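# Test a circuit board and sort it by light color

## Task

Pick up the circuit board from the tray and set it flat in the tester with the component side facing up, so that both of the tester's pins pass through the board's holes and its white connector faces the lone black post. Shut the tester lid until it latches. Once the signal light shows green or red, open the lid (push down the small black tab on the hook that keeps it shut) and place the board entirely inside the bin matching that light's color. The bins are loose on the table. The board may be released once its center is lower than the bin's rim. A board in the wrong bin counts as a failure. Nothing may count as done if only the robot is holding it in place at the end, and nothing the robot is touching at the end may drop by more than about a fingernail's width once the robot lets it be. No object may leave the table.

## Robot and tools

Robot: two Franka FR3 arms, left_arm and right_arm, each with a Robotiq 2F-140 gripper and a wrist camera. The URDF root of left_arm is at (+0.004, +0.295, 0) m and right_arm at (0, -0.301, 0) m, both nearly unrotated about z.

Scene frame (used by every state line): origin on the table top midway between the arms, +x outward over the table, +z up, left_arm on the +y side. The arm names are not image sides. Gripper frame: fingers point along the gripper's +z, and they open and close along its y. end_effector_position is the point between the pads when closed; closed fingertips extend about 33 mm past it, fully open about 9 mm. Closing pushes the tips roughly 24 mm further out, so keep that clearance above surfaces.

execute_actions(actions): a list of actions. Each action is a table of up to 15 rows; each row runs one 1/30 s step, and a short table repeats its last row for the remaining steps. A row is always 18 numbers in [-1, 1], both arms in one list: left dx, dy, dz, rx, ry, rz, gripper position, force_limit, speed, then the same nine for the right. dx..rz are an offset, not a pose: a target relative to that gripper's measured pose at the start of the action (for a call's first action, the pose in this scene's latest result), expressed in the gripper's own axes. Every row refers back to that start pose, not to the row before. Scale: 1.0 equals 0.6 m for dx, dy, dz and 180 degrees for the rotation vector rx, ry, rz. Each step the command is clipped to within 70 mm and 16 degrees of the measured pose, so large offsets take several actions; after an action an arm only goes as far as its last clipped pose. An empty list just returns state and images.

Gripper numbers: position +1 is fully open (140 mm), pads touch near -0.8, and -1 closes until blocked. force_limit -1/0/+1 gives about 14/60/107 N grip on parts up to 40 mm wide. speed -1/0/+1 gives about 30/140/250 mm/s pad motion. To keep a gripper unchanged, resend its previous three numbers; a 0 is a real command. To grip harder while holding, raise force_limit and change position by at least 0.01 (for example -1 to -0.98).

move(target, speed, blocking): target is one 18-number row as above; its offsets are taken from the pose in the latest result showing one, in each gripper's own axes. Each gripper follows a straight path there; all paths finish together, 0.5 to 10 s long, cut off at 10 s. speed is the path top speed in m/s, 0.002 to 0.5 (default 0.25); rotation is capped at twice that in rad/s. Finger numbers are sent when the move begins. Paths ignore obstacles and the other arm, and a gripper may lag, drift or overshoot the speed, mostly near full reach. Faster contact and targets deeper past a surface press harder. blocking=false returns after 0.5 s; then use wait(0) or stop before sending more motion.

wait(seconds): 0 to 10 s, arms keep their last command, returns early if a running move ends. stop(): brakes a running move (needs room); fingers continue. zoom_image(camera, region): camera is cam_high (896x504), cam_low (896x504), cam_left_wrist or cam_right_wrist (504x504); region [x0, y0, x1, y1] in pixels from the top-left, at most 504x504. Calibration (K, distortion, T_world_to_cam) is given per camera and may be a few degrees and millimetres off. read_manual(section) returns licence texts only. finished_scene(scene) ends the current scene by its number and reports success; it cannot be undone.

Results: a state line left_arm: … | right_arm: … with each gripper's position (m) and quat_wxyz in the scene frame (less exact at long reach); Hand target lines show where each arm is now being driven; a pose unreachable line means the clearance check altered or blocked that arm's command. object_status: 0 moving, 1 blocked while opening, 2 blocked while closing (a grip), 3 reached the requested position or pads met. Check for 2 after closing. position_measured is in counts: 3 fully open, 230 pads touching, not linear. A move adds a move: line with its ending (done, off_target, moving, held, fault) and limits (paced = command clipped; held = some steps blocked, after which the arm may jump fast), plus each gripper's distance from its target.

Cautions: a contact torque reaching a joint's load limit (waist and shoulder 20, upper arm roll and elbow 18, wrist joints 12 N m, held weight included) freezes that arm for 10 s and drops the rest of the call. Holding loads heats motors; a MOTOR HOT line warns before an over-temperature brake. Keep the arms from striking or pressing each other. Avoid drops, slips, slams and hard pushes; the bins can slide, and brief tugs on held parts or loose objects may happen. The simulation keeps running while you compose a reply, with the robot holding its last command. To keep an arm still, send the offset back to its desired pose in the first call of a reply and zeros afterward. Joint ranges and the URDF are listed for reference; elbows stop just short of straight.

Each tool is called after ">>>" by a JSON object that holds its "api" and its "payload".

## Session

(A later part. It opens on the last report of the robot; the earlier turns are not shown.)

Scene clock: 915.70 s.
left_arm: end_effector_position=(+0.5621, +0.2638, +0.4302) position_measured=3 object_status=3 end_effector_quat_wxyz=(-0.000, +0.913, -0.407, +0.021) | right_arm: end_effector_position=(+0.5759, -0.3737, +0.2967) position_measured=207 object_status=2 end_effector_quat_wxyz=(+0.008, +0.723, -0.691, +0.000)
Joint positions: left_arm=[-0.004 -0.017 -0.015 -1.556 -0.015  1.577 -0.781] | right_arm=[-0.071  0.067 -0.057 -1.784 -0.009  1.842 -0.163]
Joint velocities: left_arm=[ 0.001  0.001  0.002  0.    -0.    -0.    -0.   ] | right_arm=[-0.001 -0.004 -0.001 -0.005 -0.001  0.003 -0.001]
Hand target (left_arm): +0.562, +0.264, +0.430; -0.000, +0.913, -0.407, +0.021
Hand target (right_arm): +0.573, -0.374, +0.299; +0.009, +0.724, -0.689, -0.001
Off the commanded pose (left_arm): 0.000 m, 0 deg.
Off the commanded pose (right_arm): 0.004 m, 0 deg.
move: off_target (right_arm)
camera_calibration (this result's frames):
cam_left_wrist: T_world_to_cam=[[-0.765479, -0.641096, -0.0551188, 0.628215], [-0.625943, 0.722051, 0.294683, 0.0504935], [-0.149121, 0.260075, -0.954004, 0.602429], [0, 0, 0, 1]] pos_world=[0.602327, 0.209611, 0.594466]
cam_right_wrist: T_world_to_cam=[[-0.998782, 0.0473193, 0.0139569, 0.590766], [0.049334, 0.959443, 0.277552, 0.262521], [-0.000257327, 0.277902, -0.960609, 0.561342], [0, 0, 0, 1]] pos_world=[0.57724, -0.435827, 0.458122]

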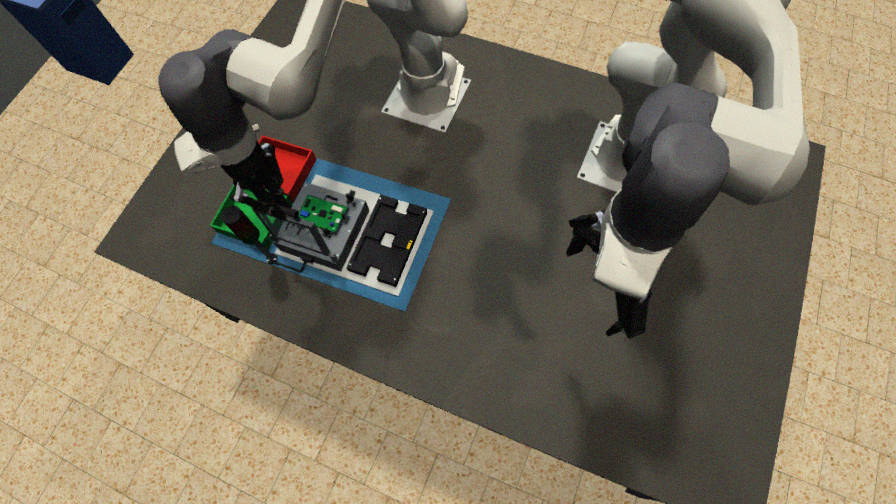

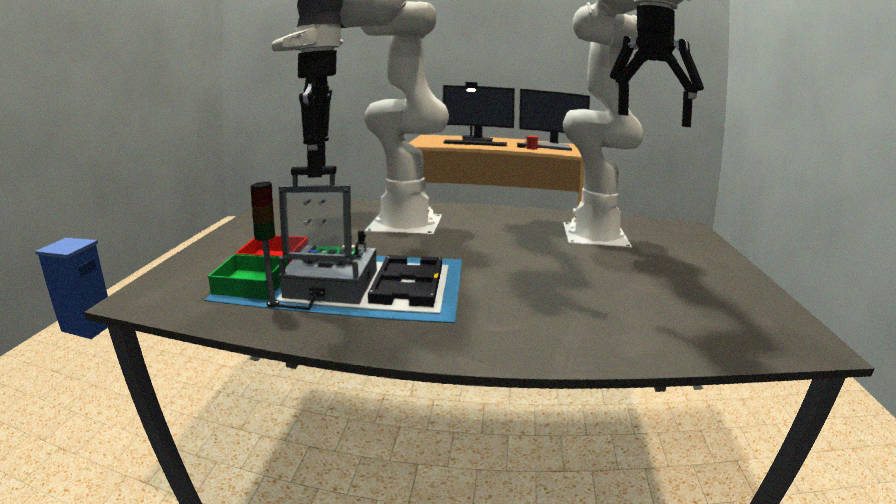

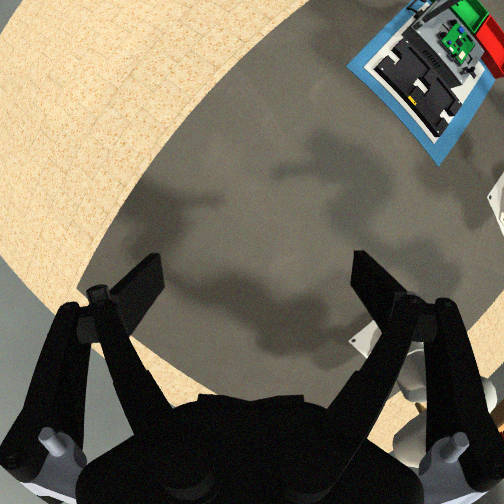

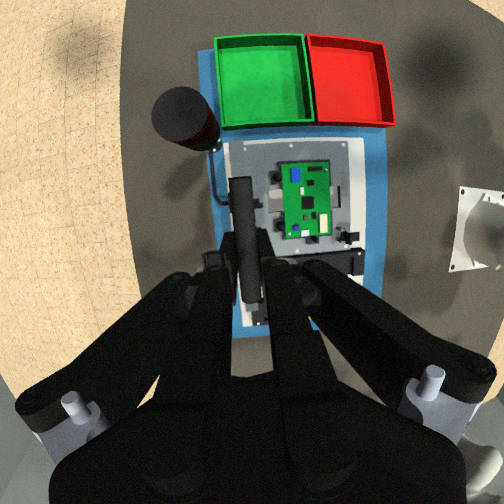

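>>> {"api": "move", "payload": {"target": [0,0,0,0,0,0,1,0,0, 0,0.141,0.029,0.083,0,0,-1,-0.9,0], "speed": 0.06}}

Scene clock: 926.83 s.
left_arm: end_effector_position=(+0.5621, +0.2638, +0.4302) position_measured=3 object_status=3 end_effector_quat_wxyz=(-0.000, +0.913, -0.407, +0.021) | right_arm: end_effector_position=(+0.4904, -0.3735, +0.2747) position_measured=207 object_status=2 end_effector_quat_wxyz=(-0.085, +0.719, -0.685, +0.086)
Joint positions: left_arm=[-0.004 -0.017 -0.015 -1.556 -0.015  1.577 -0.781] | right_arm=[-0.078 -0.401 -0.091 -2.421  0.009  2.261 -0.211]
Joint velocities: left_arm=[-0.     0.001  0.    -0.001  0.001  0.     0.002] | right_arm=[ 0.    -0.011 -0.002 -0.016  0.002  0.016 -0.008]
Hand target (left_arm): +0.562, +0.264, +0.430; -0.000, +0.913, -0.407, +0.021
Hand target (right_arm): +0.491, -0.373, +0.278; -0.089, +0.719, -0.684, +0.088
Off the commanded pose (left_arm): 0.000 m, 0 deg.
Off the commanded pose (right_arm): 0.007 m, 0 deg.
move: off_target (right_arm)
camera_calibration (this result's frames):
cam_left_wrist: T_world_to_cam=[[-0.76548, -0.641095, -0.0551187, 0.628215], [-0.625942, 0.722051, 0.294683, 0.0504933], [-0.149121, 0.260075, -0.954004, 0.602428], [0, 0, 0, 1]] pos_world=[0.602327, 0.20961, 0.594466]
cam_right_wrist: T_world_to_cam=[[-0.970728, 0.0455772, -0.235816, 0.559931], [-0.0271011, 0.954774, 0.296094, 0.303237], [0.238646, 0.293818, -0.925591, 0.419275], [0, 0, 0, 1]] pos_world=[0.451701, -0.438233, 0.430331]

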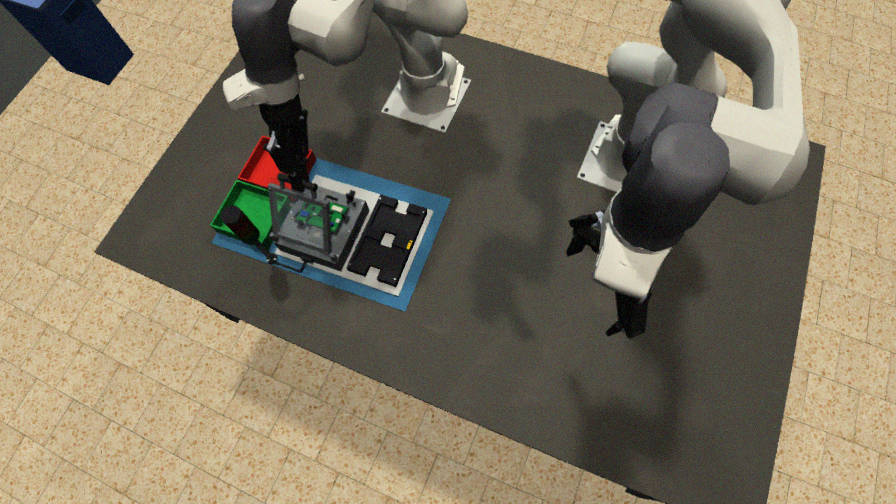

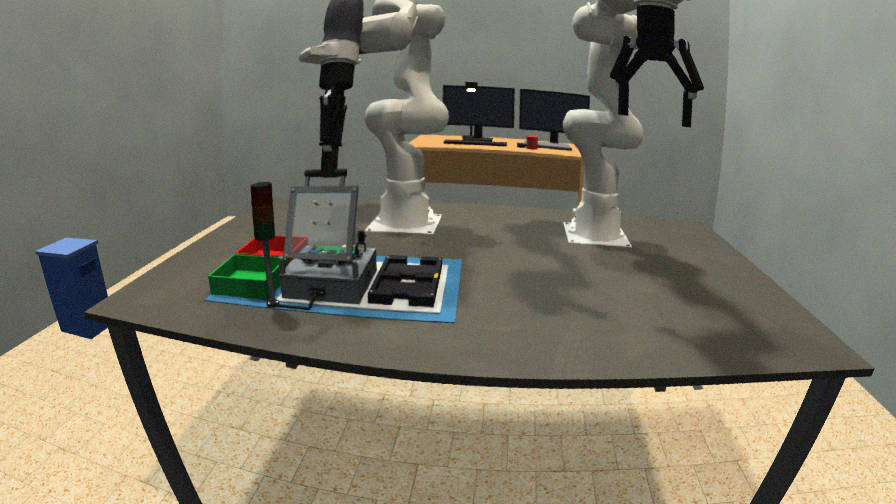

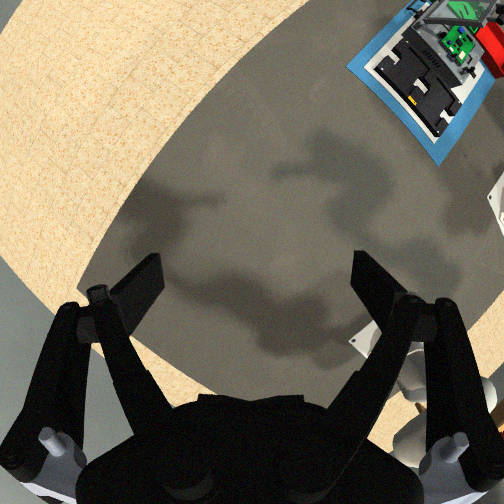

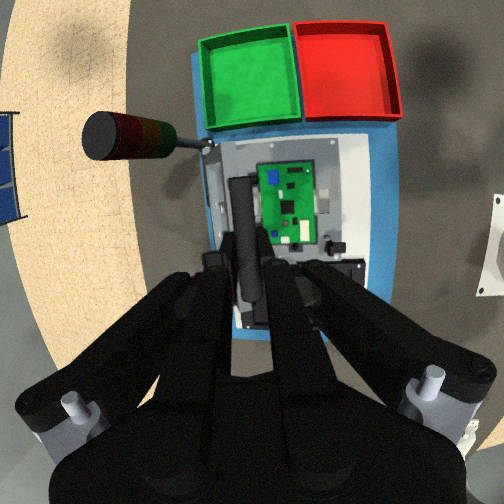

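>>> {"api": "move", "payload": {"target": [0,0,0,0,0,0,1,0,0, 0,0.1233,0.0443,-0.022,0,0,-1,-0.9,0], "speed": 0.06}}

>>> {"api": "zoom_image", "payload": {"camera": "cam_high", "region": [230, 120, 420, 290]}}

Scene clock: 949.57 s.
left_arm: end_effector_position=(+0.5621, +0.2638, +0.4302) position_measured=3 object_status=3 end_effector_quat_wxyz=(-0.000, +0.913, -0.407, +0.021) | right_arm: end_effector_position=(+0.4342, -0.3741, +0.2321) position_measured=208 object_status=2 end_effector_quat_wxyz=(-0.068, +0.721, -0.686, +0.070)
Joint positions: left_arm=[-0.004 -0.017 -0.015 -1.556 -0.015  1.577 -0.781] | right_arm=[-0.098 -0.505 -0.093 -2.6   -0.012  2.289 -0.218]
Joint velocities: left_arm=[-0.    -0.    -0.     0.001  0.    -0.001 -0.   ] | right_arm=[ 0.    -0.004  0.    -0.005  0.     0.006 -0.003]
Hand target (left_arm): +0.562, +0.264, +0.430; -0.000, +0.913, -0.407, +0.021
Hand target (right_arm): +0.425, -0.374, +0.231; -0.062, +0.722, -0.687, +0.061
Off the commanded pose (left_arm): 0.000 m, 0 deg.
Off the commanded pose (right_arm): 0.010 m, 1 deg.
move: off_target (right_arm)
camera_calibration (this result's frames):
cam_left_wrist: T_world_to_cam=[[-0.765479, -0.641095, -0.0551189, 0.628215], [-0.625943, 0.722051, 0.294683, 0.0504934], [-0.149121, 0.260075, -0.954004, 0.602428], [0, 0, 0, 1]] pos_world=[0.602327, 0.20961, 0.594466]
cam_right_wrist: T_world_to_cam=[[-0.980974, 0.0440267, -0.189079, 0.488371], [-0.013819, 0.95564, 0.294214, 0.309917], [0.193645, 0.29123, -0.93685, 0.414624], [0, 0, 0, 1]] pos_world=[0.403072, -0.438421, 0.389599]

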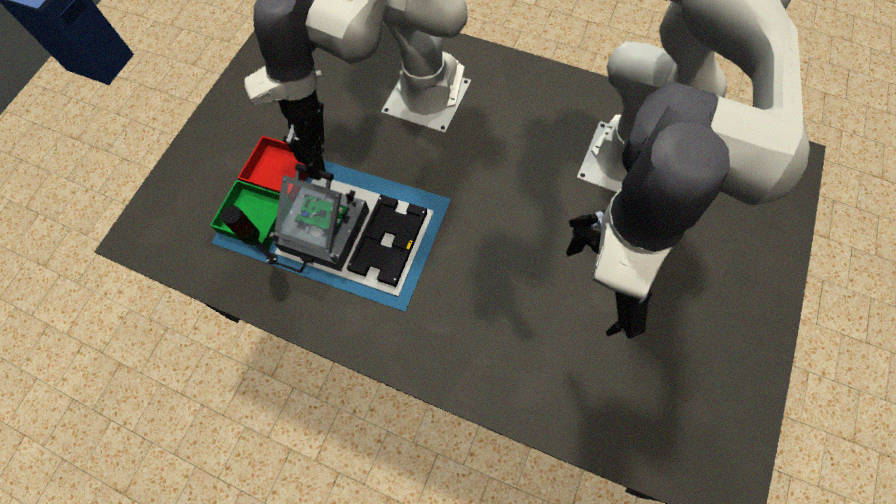

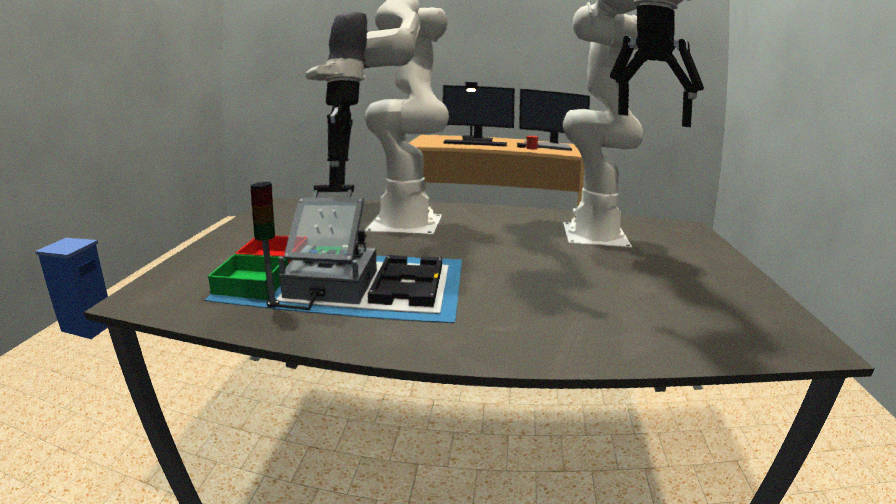

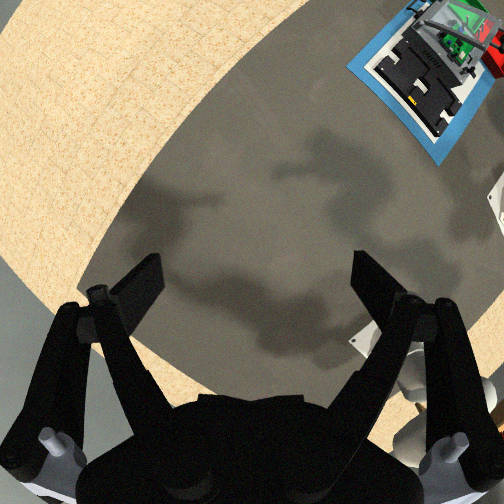

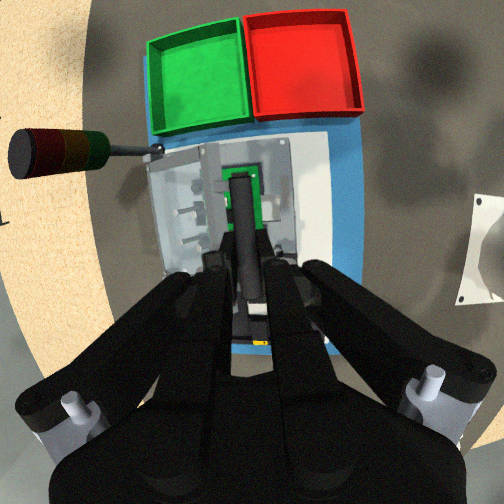

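Region (230, 120, 420, 290) of cam_high's 896x504 image, scaled by 2.653, with more detail than that image has; it fills the top 451 rows of this view, and the rest is white.

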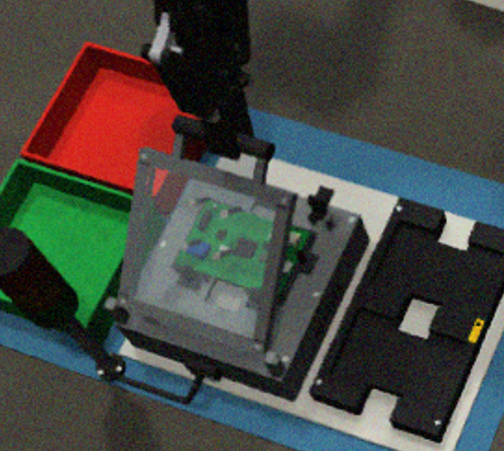

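>>> {"api": "move", "payload": {"target": [0,0,0,0,0,0,1,0,0, 0,0.0664,0.082,-0.033,0,0,-1,-0.9,0], "speed": 0.05}}

>>> {"api": "zoom_image", "payload": {"camera": "cam_high", "region": [230, 120, 420, 290]}}

Scene clock: 972.33 s.
left_arm: end_effector_position=(+0.5621, +0.2638, +0.4302) position_measured=3 object_status=3 end_effector_quat_wxyz=(-0.000, +0.913, -0.407, +0.021) | right_arm: end_effector_position=(+0.4086, -0.3747, +0.1817) position_measured=208 object_status=2 end_effector_quat_wxyz=(-0.036, +0.725, -0.687, +0.038)
Joint positions: left_arm=[-0.004 -0.017 -0.015 -1.556 -0.015  1.577 -0.781] | right_arm=[-0.105 -0.448 -0.092 -2.66  -0.029  2.317 -0.217]
Joint velocities: left_arm=[ 0.001 -0.     0.001 -0.001  0.     0.     0.001] | right_arm=[-0.001  0.     0.001 -0.001 -0.001  0.001 -0.   ]
Hand target (left_arm): +0.562, +0.264, +0.430; -0.000, +0.913, -0.407, +0.021
Hand target (right_arm): +0.404, -0.375, +0.177; -0.031, +0.724, -0.688, +0.034
Off the commanded pose (left_arm): 0.000 m, 0 deg.
Off the commanded pose (right_arm): 0.007 m, 1 deg.
move: off_target (right_arm)
camera_calibration (this result's frames):
cam_left_wrist: T_world_to_cam=[[-0.765479, -0.641095, -0.0551188, 0.628215], [-0.625943, 0.722051, 0.294683, 0.0504934], [-0.149121, 0.260075, -0.954004, 0.602428], [0, 0, 0, 1]] pos_world=[0.602327, 0.20961, 0.594466]
cam_right_wrist: T_world_to_cam=[[-0.994205, 0.0394379, -0.100008, 0.441217], [0.00866148, 0.956641, 0.291142, 0.316715], [0.107154, 0.288589, -0.951438, 0.409504], [0, 0, 0, 1]] pos_world=[0.392037, -0.438562, 0.341534]

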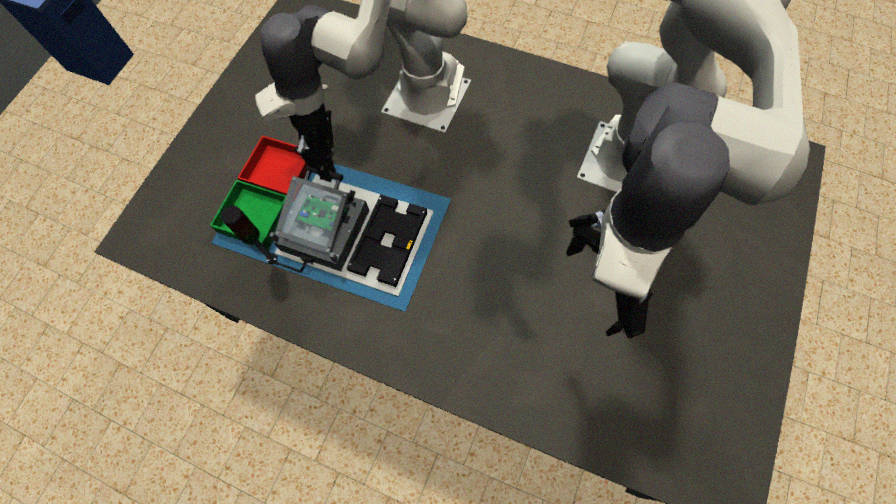

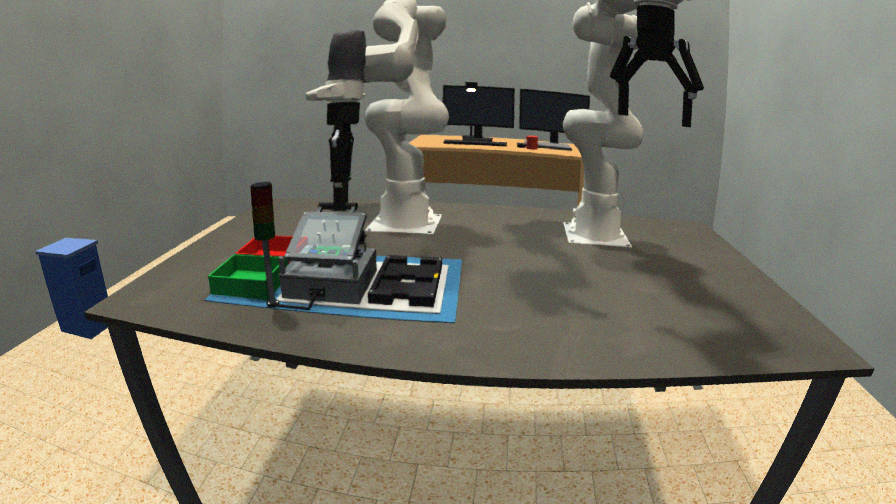

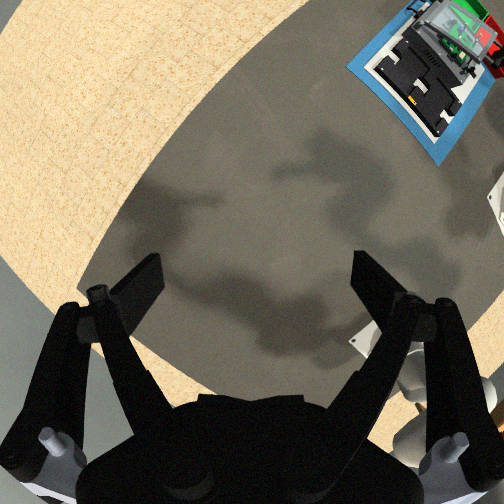

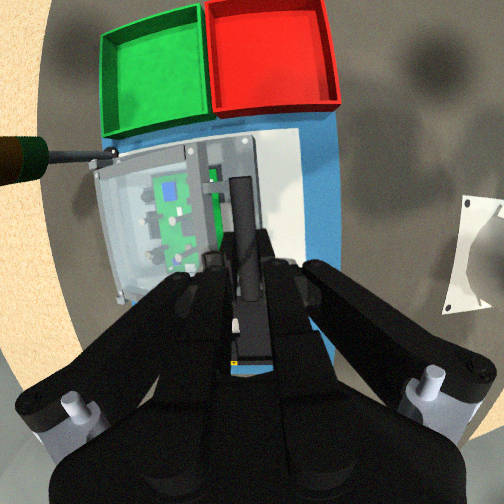

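Region (230, 120, 420, 290) of cam_high's 896x504 image, scaled by 2.653, with more detail than that image has; it fills the top 451 rows of this view, and the rest is white.

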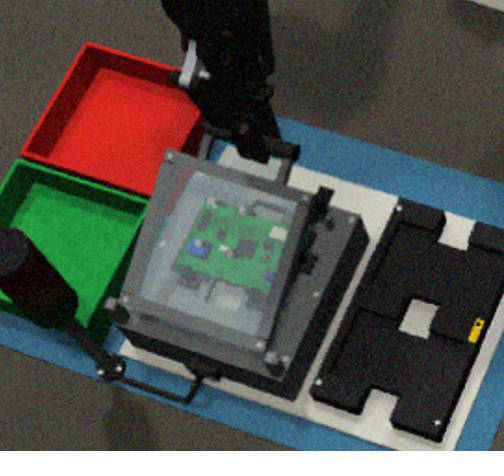

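>>> {"api": "move", "payload": {"target": [0,0,0,0,0,0,1,0,0, 0,0.0207,0.076,-0.02,0,0,-1,-0.9,0], "speed": 0.04}}

>>> {"api": "zoom_image", "payload": {"camera": "cam_high", "region": [230, 120, 420, 290]}}

Scene clock: 982.37 s.
left_arm: end_effector_position=(+0.5621, +0.2638, +0.4302) position_measured=3 object_status=3 end_effector_quat_wxyz=(-0.000, +0.913, -0.407, +0.021) | right_arm: end_effector_position=(+0.3986, -0.3751, +0.1364) position_measured=208 object_status=2 end_effector_quat_wxyz=(-0.012, +0.726, -0.687, +0.014)
Joint positions: left_arm=[-0.004 -0.017 -0.015 -1.556 -0.015  1.577 -0.781] | right_arm=[-0.106 -0.342 -0.091 -2.678 -0.035  2.373 -0.214]
Joint velocities: left_arm=[-0.     0.001  0.001  0.001 -0.     0.    -0.002] | right_arm=[-0.     0.001  0.001 -0.002 -0.     0.004  0.001]
Hand target (left_arm): +0.562, +0.264, +0.430; -0.000, +0.913, -0.407, +0.021
Hand target (right_arm): +0.401, -0.375, +0.136; -0.013, +0.726, -0.688, +0.016
Off the commanded pose (left_arm): 0.000 m, 0 deg.
Off the commanded pose (right_arm): 0.003 m, 0 deg.
move: done
camera_calibration (this result's frames):
cam_left_wrist: T_world_to_cam=[[-0.765479, -0.641095, -0.0551189, 0.628215], [-0.625943, 0.722051, 0.294683, 0.0504935], [-0.149121, 0.260075, -0.954004, 0.602428], [0, 0, 0, 1]] pos_world=[0.602327, 0.20961, 0.594466]
cam_right_wrist: T_world_to_cam=[[-0.998765, 0.0379582, -0.0320565, 0.418792], [0.0270603, 0.956719, 0.289753, 0.32325], [0.0416675, 0.288528, -0.956564, 0.394344], [0, 0, 0, 1]] pos_world=[0.393097, -0.438935, 0.296978]

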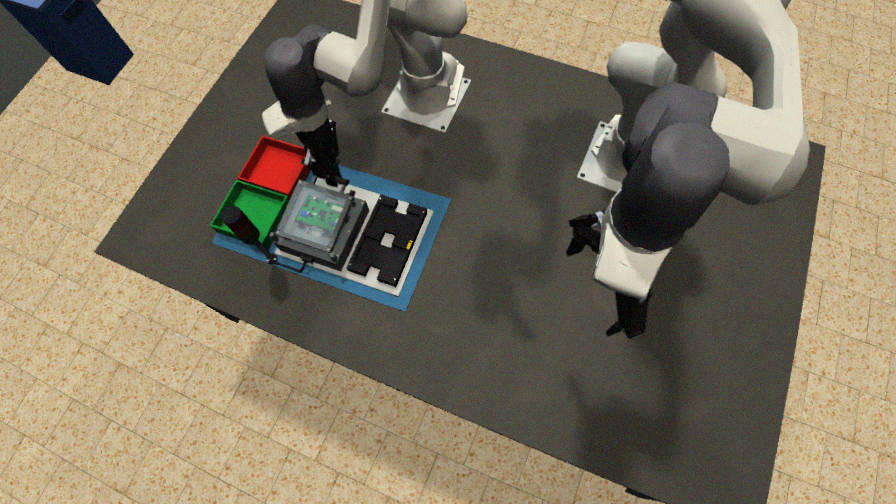

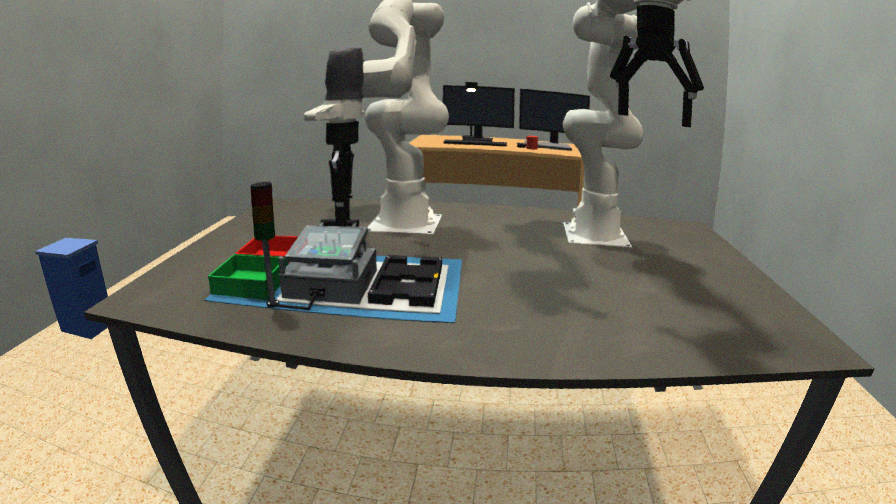

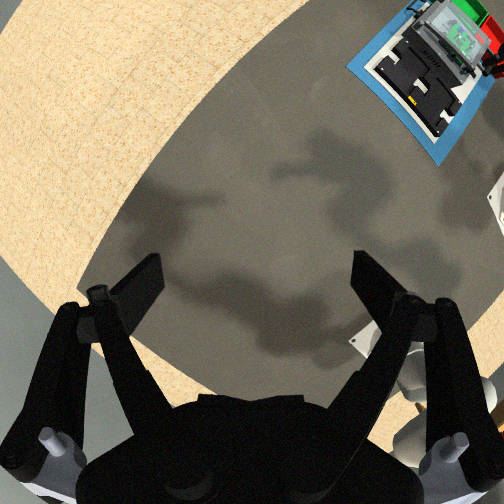

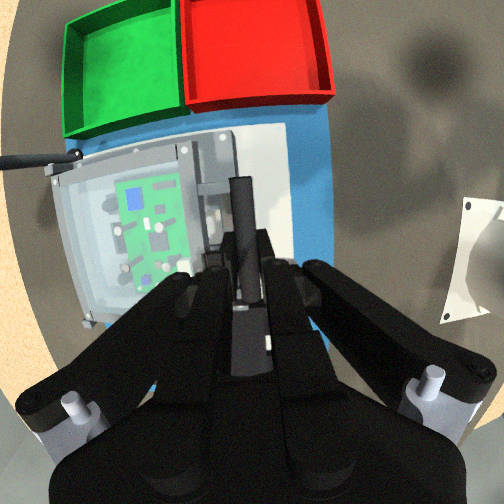

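Region (230, 120, 420, 290) of cam_high's 896x504 image, scaled by 2.653, with more detail than that image has; it fills the top 451 rows of this view, and the rest is white.

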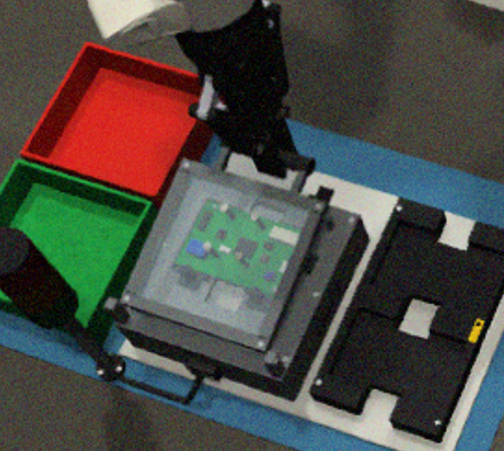

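>>> {"api": "move", "payload": {"target": [0,0,0,0,0,0,1,0,0, 0,0.003,0.035,-0.008,0,0,-0.98,0.2,0], "speed": 0.02}}

>>> {"api": "zoom_image", "payload": {"camera": "cam_high", "region": [260, 140, 400, 280]}}

Scene clock: 988.13 s.
left_arm: end_effector_position=(+0.5621, +0.2638, +0.4302) position_measured=3 object_status=3 end_effector_quat_wxyz=(-0.000, +0.913, -0.407, +0.021) | right_arm: end_effector_position=(+0.3977, -0.3752, +0.1201) position_measured=212 object_status=2 end_effector_quat_wxyz=(-0.005, +0.727, -0.687, +0.006)
Joint positions: left_arm=[-0.004 -0.017 -0.015 -1.556 -0.015  1.577 -0.781] | right_arm=[-0.106 -0.293 -0.09  -2.676 -0.036  2.399 -0.214]
Joint velocities: left_arm=[-0.002 -0.    -0.    -0.001 -0.001  0.001  0.001] | right_arm=[ 0.     0.     0.     0.     0.002  0.001 -0.002]
Hand target (left_arm): +0.562, +0.264, +0.430; -0.000, +0.913, -0.407, +0.021
Hand target (right_arm): +0.397, -0.375, +0.116; -0.003, +0.726, -0.687, +0.005
Off the commanded pose (left_arm): 0.000 m, 0 deg.
Off the commanded pose (right_arm): 0.005 m, 0 deg.
move: off_target (right_arm)
camera_calibration (this result's frames):
cam_left_wrist: T_world_to_cam=[[-0.765479, -0.641095, -0.0551188, 0.628215], [-0.625943, 0.722051, 0.294683, 0.0504936], [-0.149121, 0.260075, -0.954004, 0.602429], [0, 0, 0, 1]] pos_world=[0.602327, 0.20961, 0.594466]
cam_right_wrist: T_world_to_cam=[[-0.999246, 0.0372344, -0.0109791, 0.41481], [0.0324751, 0.956758, 0.289066, 0.326117], [0.0212675, 0.288492, -0.957246, 0.387014], [0, 0, 0, 1]] pos_world=[0.395676, -0.43911, 0.280752]

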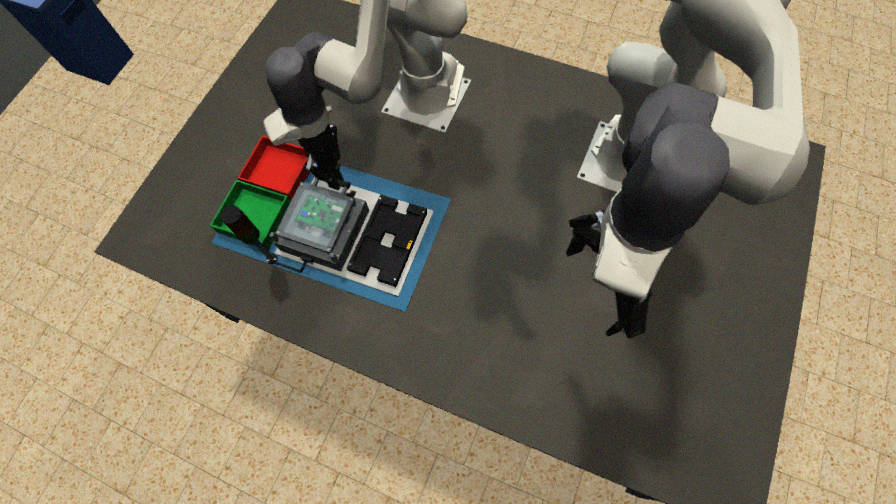

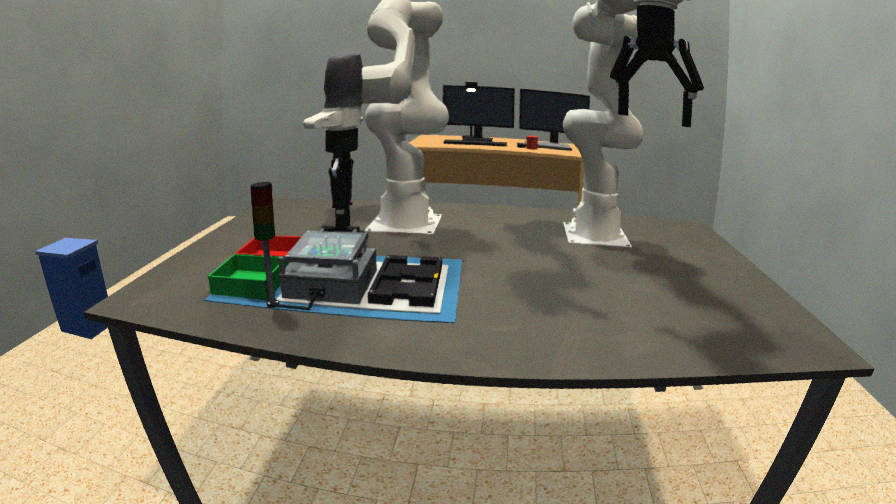

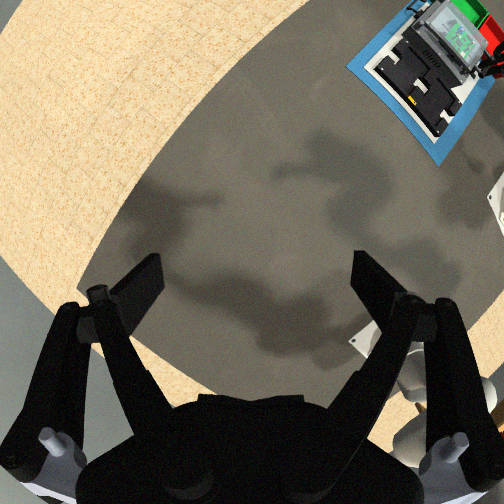

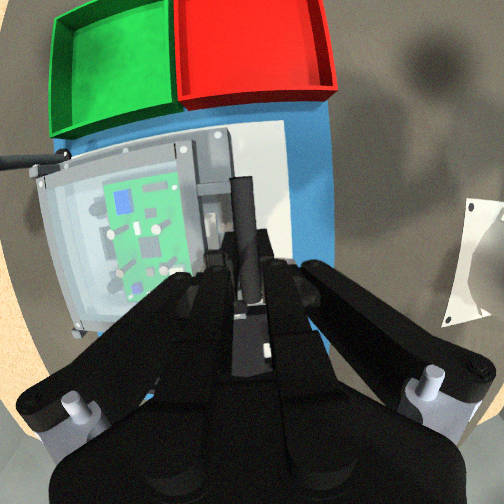

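Region (260, 140, 400, 280) of cam_high's 896x504 image, scaled by 3.600, with more detail than that image has.

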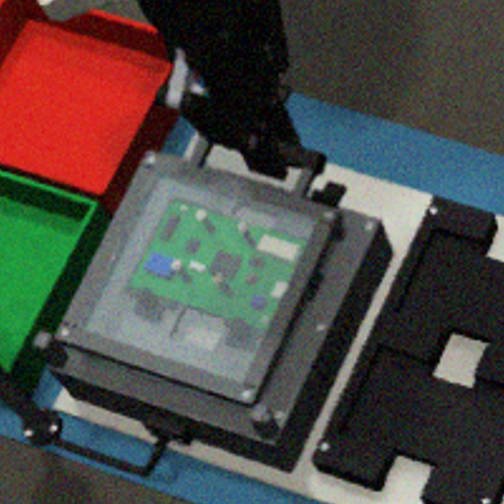

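>>> {"api": "move", "payload": {"target": [0,0,0,0,0,0,1,0,0, 0,0,0.018,0,0,0,-0.98,0.2,0], "speed": 0.015}}

>>> {"api": "zoom_image", "payload": {"camera": "cam_low", "region": [230, 160, 400, 310]}}

Scene clock: 992.90 s.
left_arm: end_effector_position=(+0.5621, +0.2638, +0.4302) position_measured=3 object_status=3 end_effector_quat_wxyz=(-0.000, +0.913, -0.407, +0.021) | right_arm: end_effector_position=(+0.3976, -0.3752, +0.1163) position_measured=212 object_status=2 end_effector_quat_wxyz=(-0.005, +0.727, -0.687, +0.006)
Joint positions: left_arm=[-0.004 -0.017 -0.015 -1.556 -0.015  1.577 -0.781] | right_arm=[-0.106 -0.287 -0.09  -2.681 -0.035  2.412 -0.214]
Joint velocities: left_arm=[-0.     0.001  0.     0.002 -0.001 -0.001  0.001] | right_arm=[ 0.002 -0.     0.    -0.    -0.     0.004 -0.002]
Hand target (left_arm): +0.562, +0.264, +0.430; -0.000, +0.913, -0.407, +0.021
Hand target (right_arm): +0.398, -0.375, +0.110; -0.005, +0.727, -0.687, +0.006
Off the commanded pose (left_arm): 0.000 m, 0 deg.
Off the commanded pose (right_arm): 0.007 m, 0 deg.
move: off_target (right_arm)
camera_calibration (this result's frames):
cam_left_wrist: T_world_to_cam=[[-0.765479, -0.641095, -0.0551188, 0.628215], [-0.625943, 0.722051, 0.294683, 0.0504933], [-0.149121, 0.260075, -0.954004, 0.602429], [0, 0, 0, 1]] pos_world=[0.602327, 0.20961, 0.594466]
cam_right_wrist: T_world_to_cam=[[-0.999237, 0.0371466, -0.0120376, 0.414701], [0.0320942, 0.956883, 0.288695, 0.32739], [0.0222426, 0.288088, -0.957345, 0.38285], [0, 0, 0, 1]] pos_world=[0.395362, -0.438973, 0.276996]

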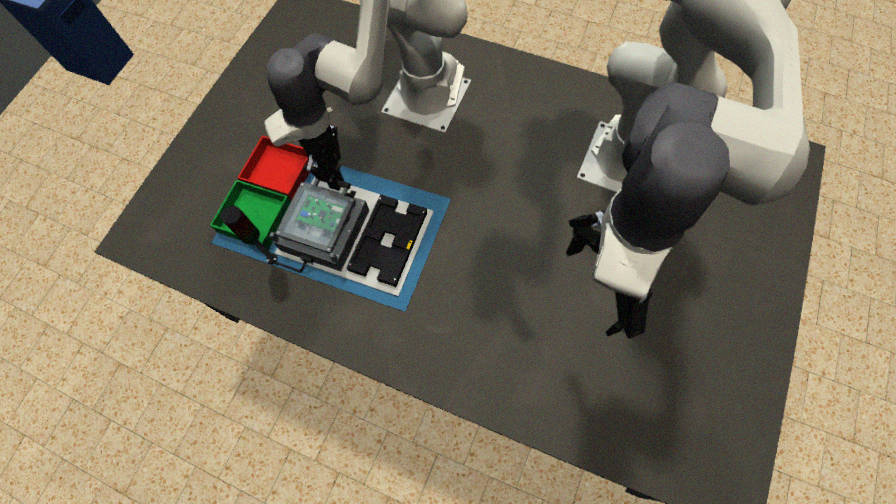

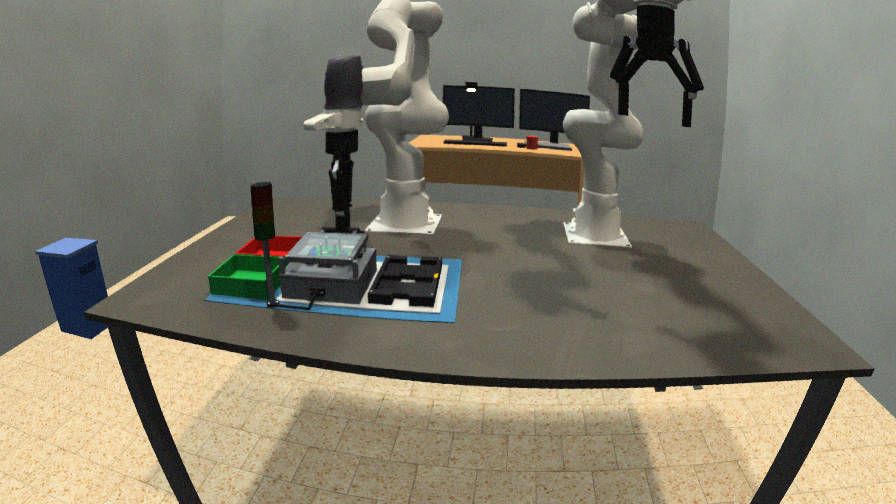

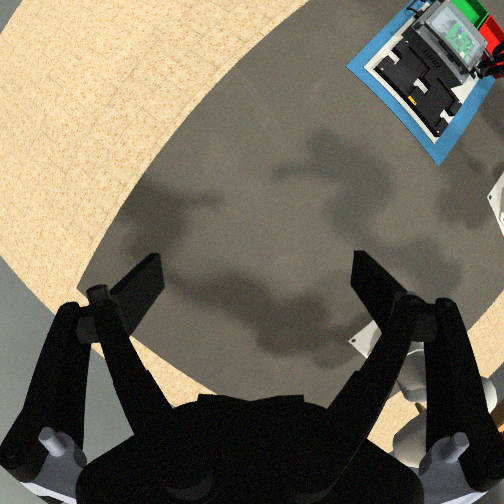

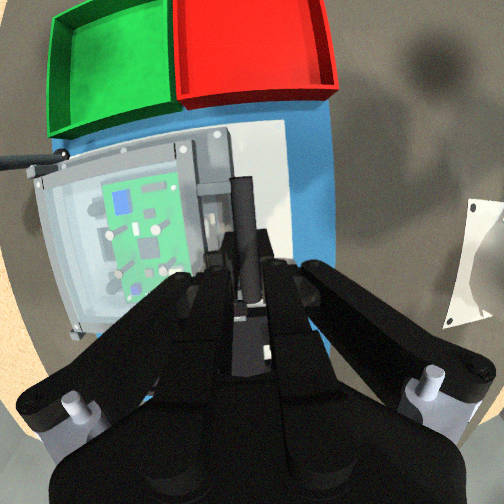

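Region (230, 160, 400, 310) of cam_low's 896x504 image, scaled by 2.965, with more detail than that image has; it fills the top 445 rows of this view, and the rest is white.

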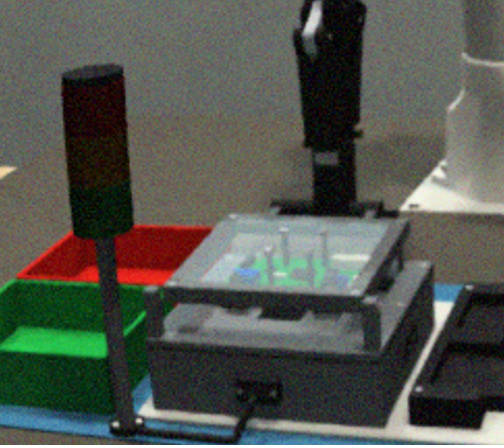

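>>> {"api": "move", "payload": {"target": [0,0,0,0,0,0,1,0,0, 0,0,0.025,0,0,0,-0.98,0.2,0], "speed": 0.015}}

>>> {"api": "zoom_image", "payload": {"camera": "cam_high", "region": [300, 150, 400, 250]}}

Scene clock: 997.83 s.
left_arm: end_effector_position=(+0.5621, +0.2638, +0.4302) position_measured=3 object_status=3 end_effector_quat_wxyz=(-0.000, +0.913, -0.407, +0.021) | right_arm: end_effector_position=(+0.3975, -0.3751, +0.1106) position_measured=212 object_status=2 end_effector_quat_wxyz=(-0.005, +0.727, -0.687, +0.007)
Joint positions: left_arm=[-0.004 -0.017 -0.015 -1.556 -0.015  1.577 -0.781] | right_arm=[-0.106 -0.275 -0.09  -2.688 -0.035  2.432 -0.214]
Joint velocities: left_arm=[-0.     0.001  0.     0.001  0.    -0.    -0.001] | right_arm=[-0.     0.001  0.001 -0.     0.     0.     0.002]
Hand target (left_arm): +0.562, +0.264, +0.430; -0.000, +0.913, -0.407, +0.021
Hand target (right_arm): +0.397, -0.375, +0.102; -0.005, +0.727, -0.687, +0.006
Off the commanded pose (left_arm): 0.000 m, 0 deg.
Off the commanded pose (right_arm): 0.009 m, 0 deg.
move: off_target (right_arm)
camera_calibration (this result's frames):
cam_left_wrist: T_world_to_cam=[[-0.765479, -0.641095, -0.0551189, 0.628215], [-0.625943, 0.722051, 0.294683, 0.0504935], [-0.149121, 0.260075, -0.954004, 0.602428], [0, 0, 0, 1]] pos_world=[0.602327, 0.20961, 0.594466]
cam_right_wrist: T_world_to_cam=[[-0.999213, 0.0373805, -0.0132717, 0.414775], [0.0319719, 0.957002, 0.288315, 0.329123], [0.0234784, 0.287664, -0.957444, 0.376766], [0, 0, 0, 1]] pos_world=[0.39508, -0.438857, 0.271346]

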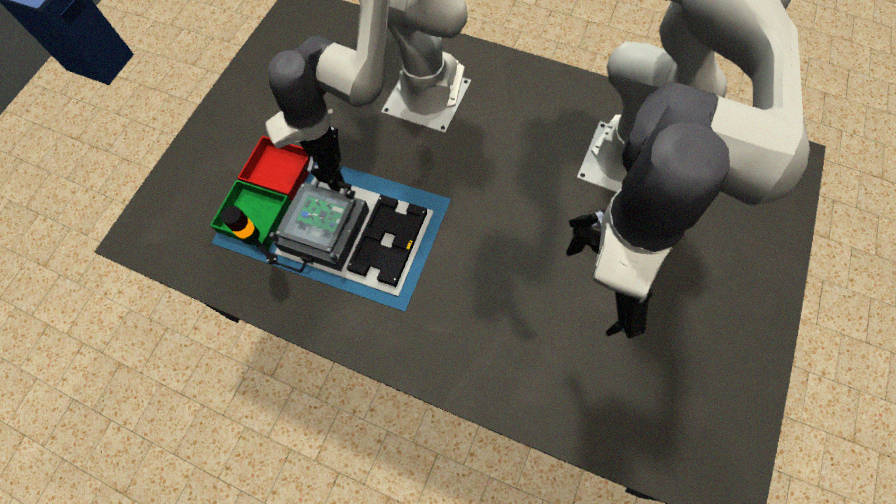

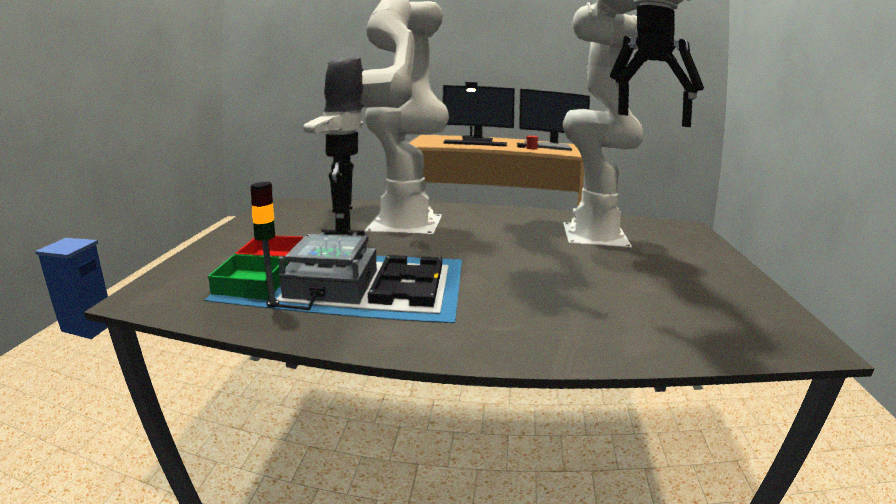

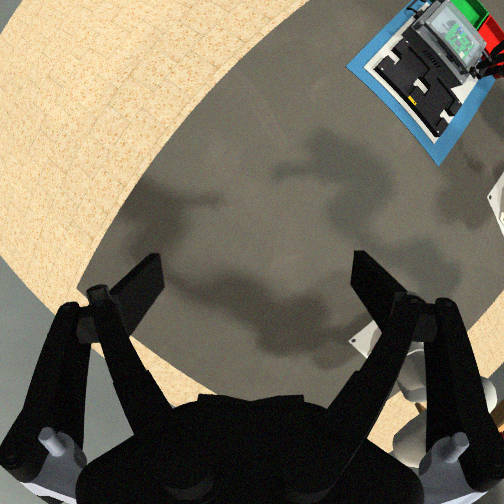

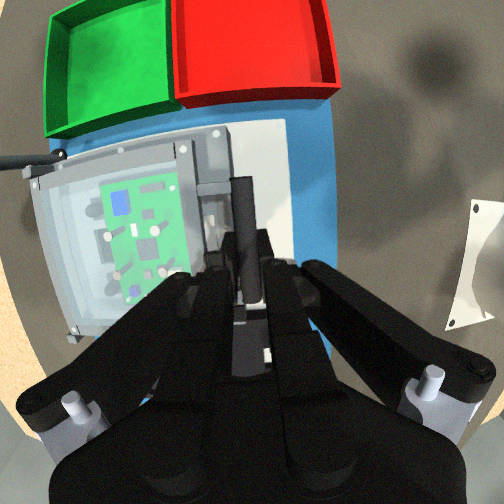

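Region (300, 150, 400, 250) of cam_high's 896x504 image, scaled by 5.040, with more detail than that image has.

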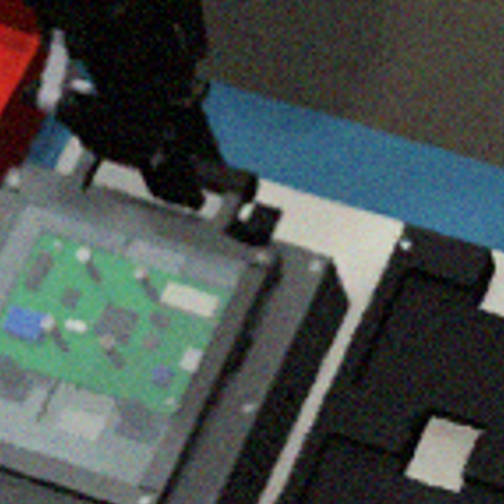

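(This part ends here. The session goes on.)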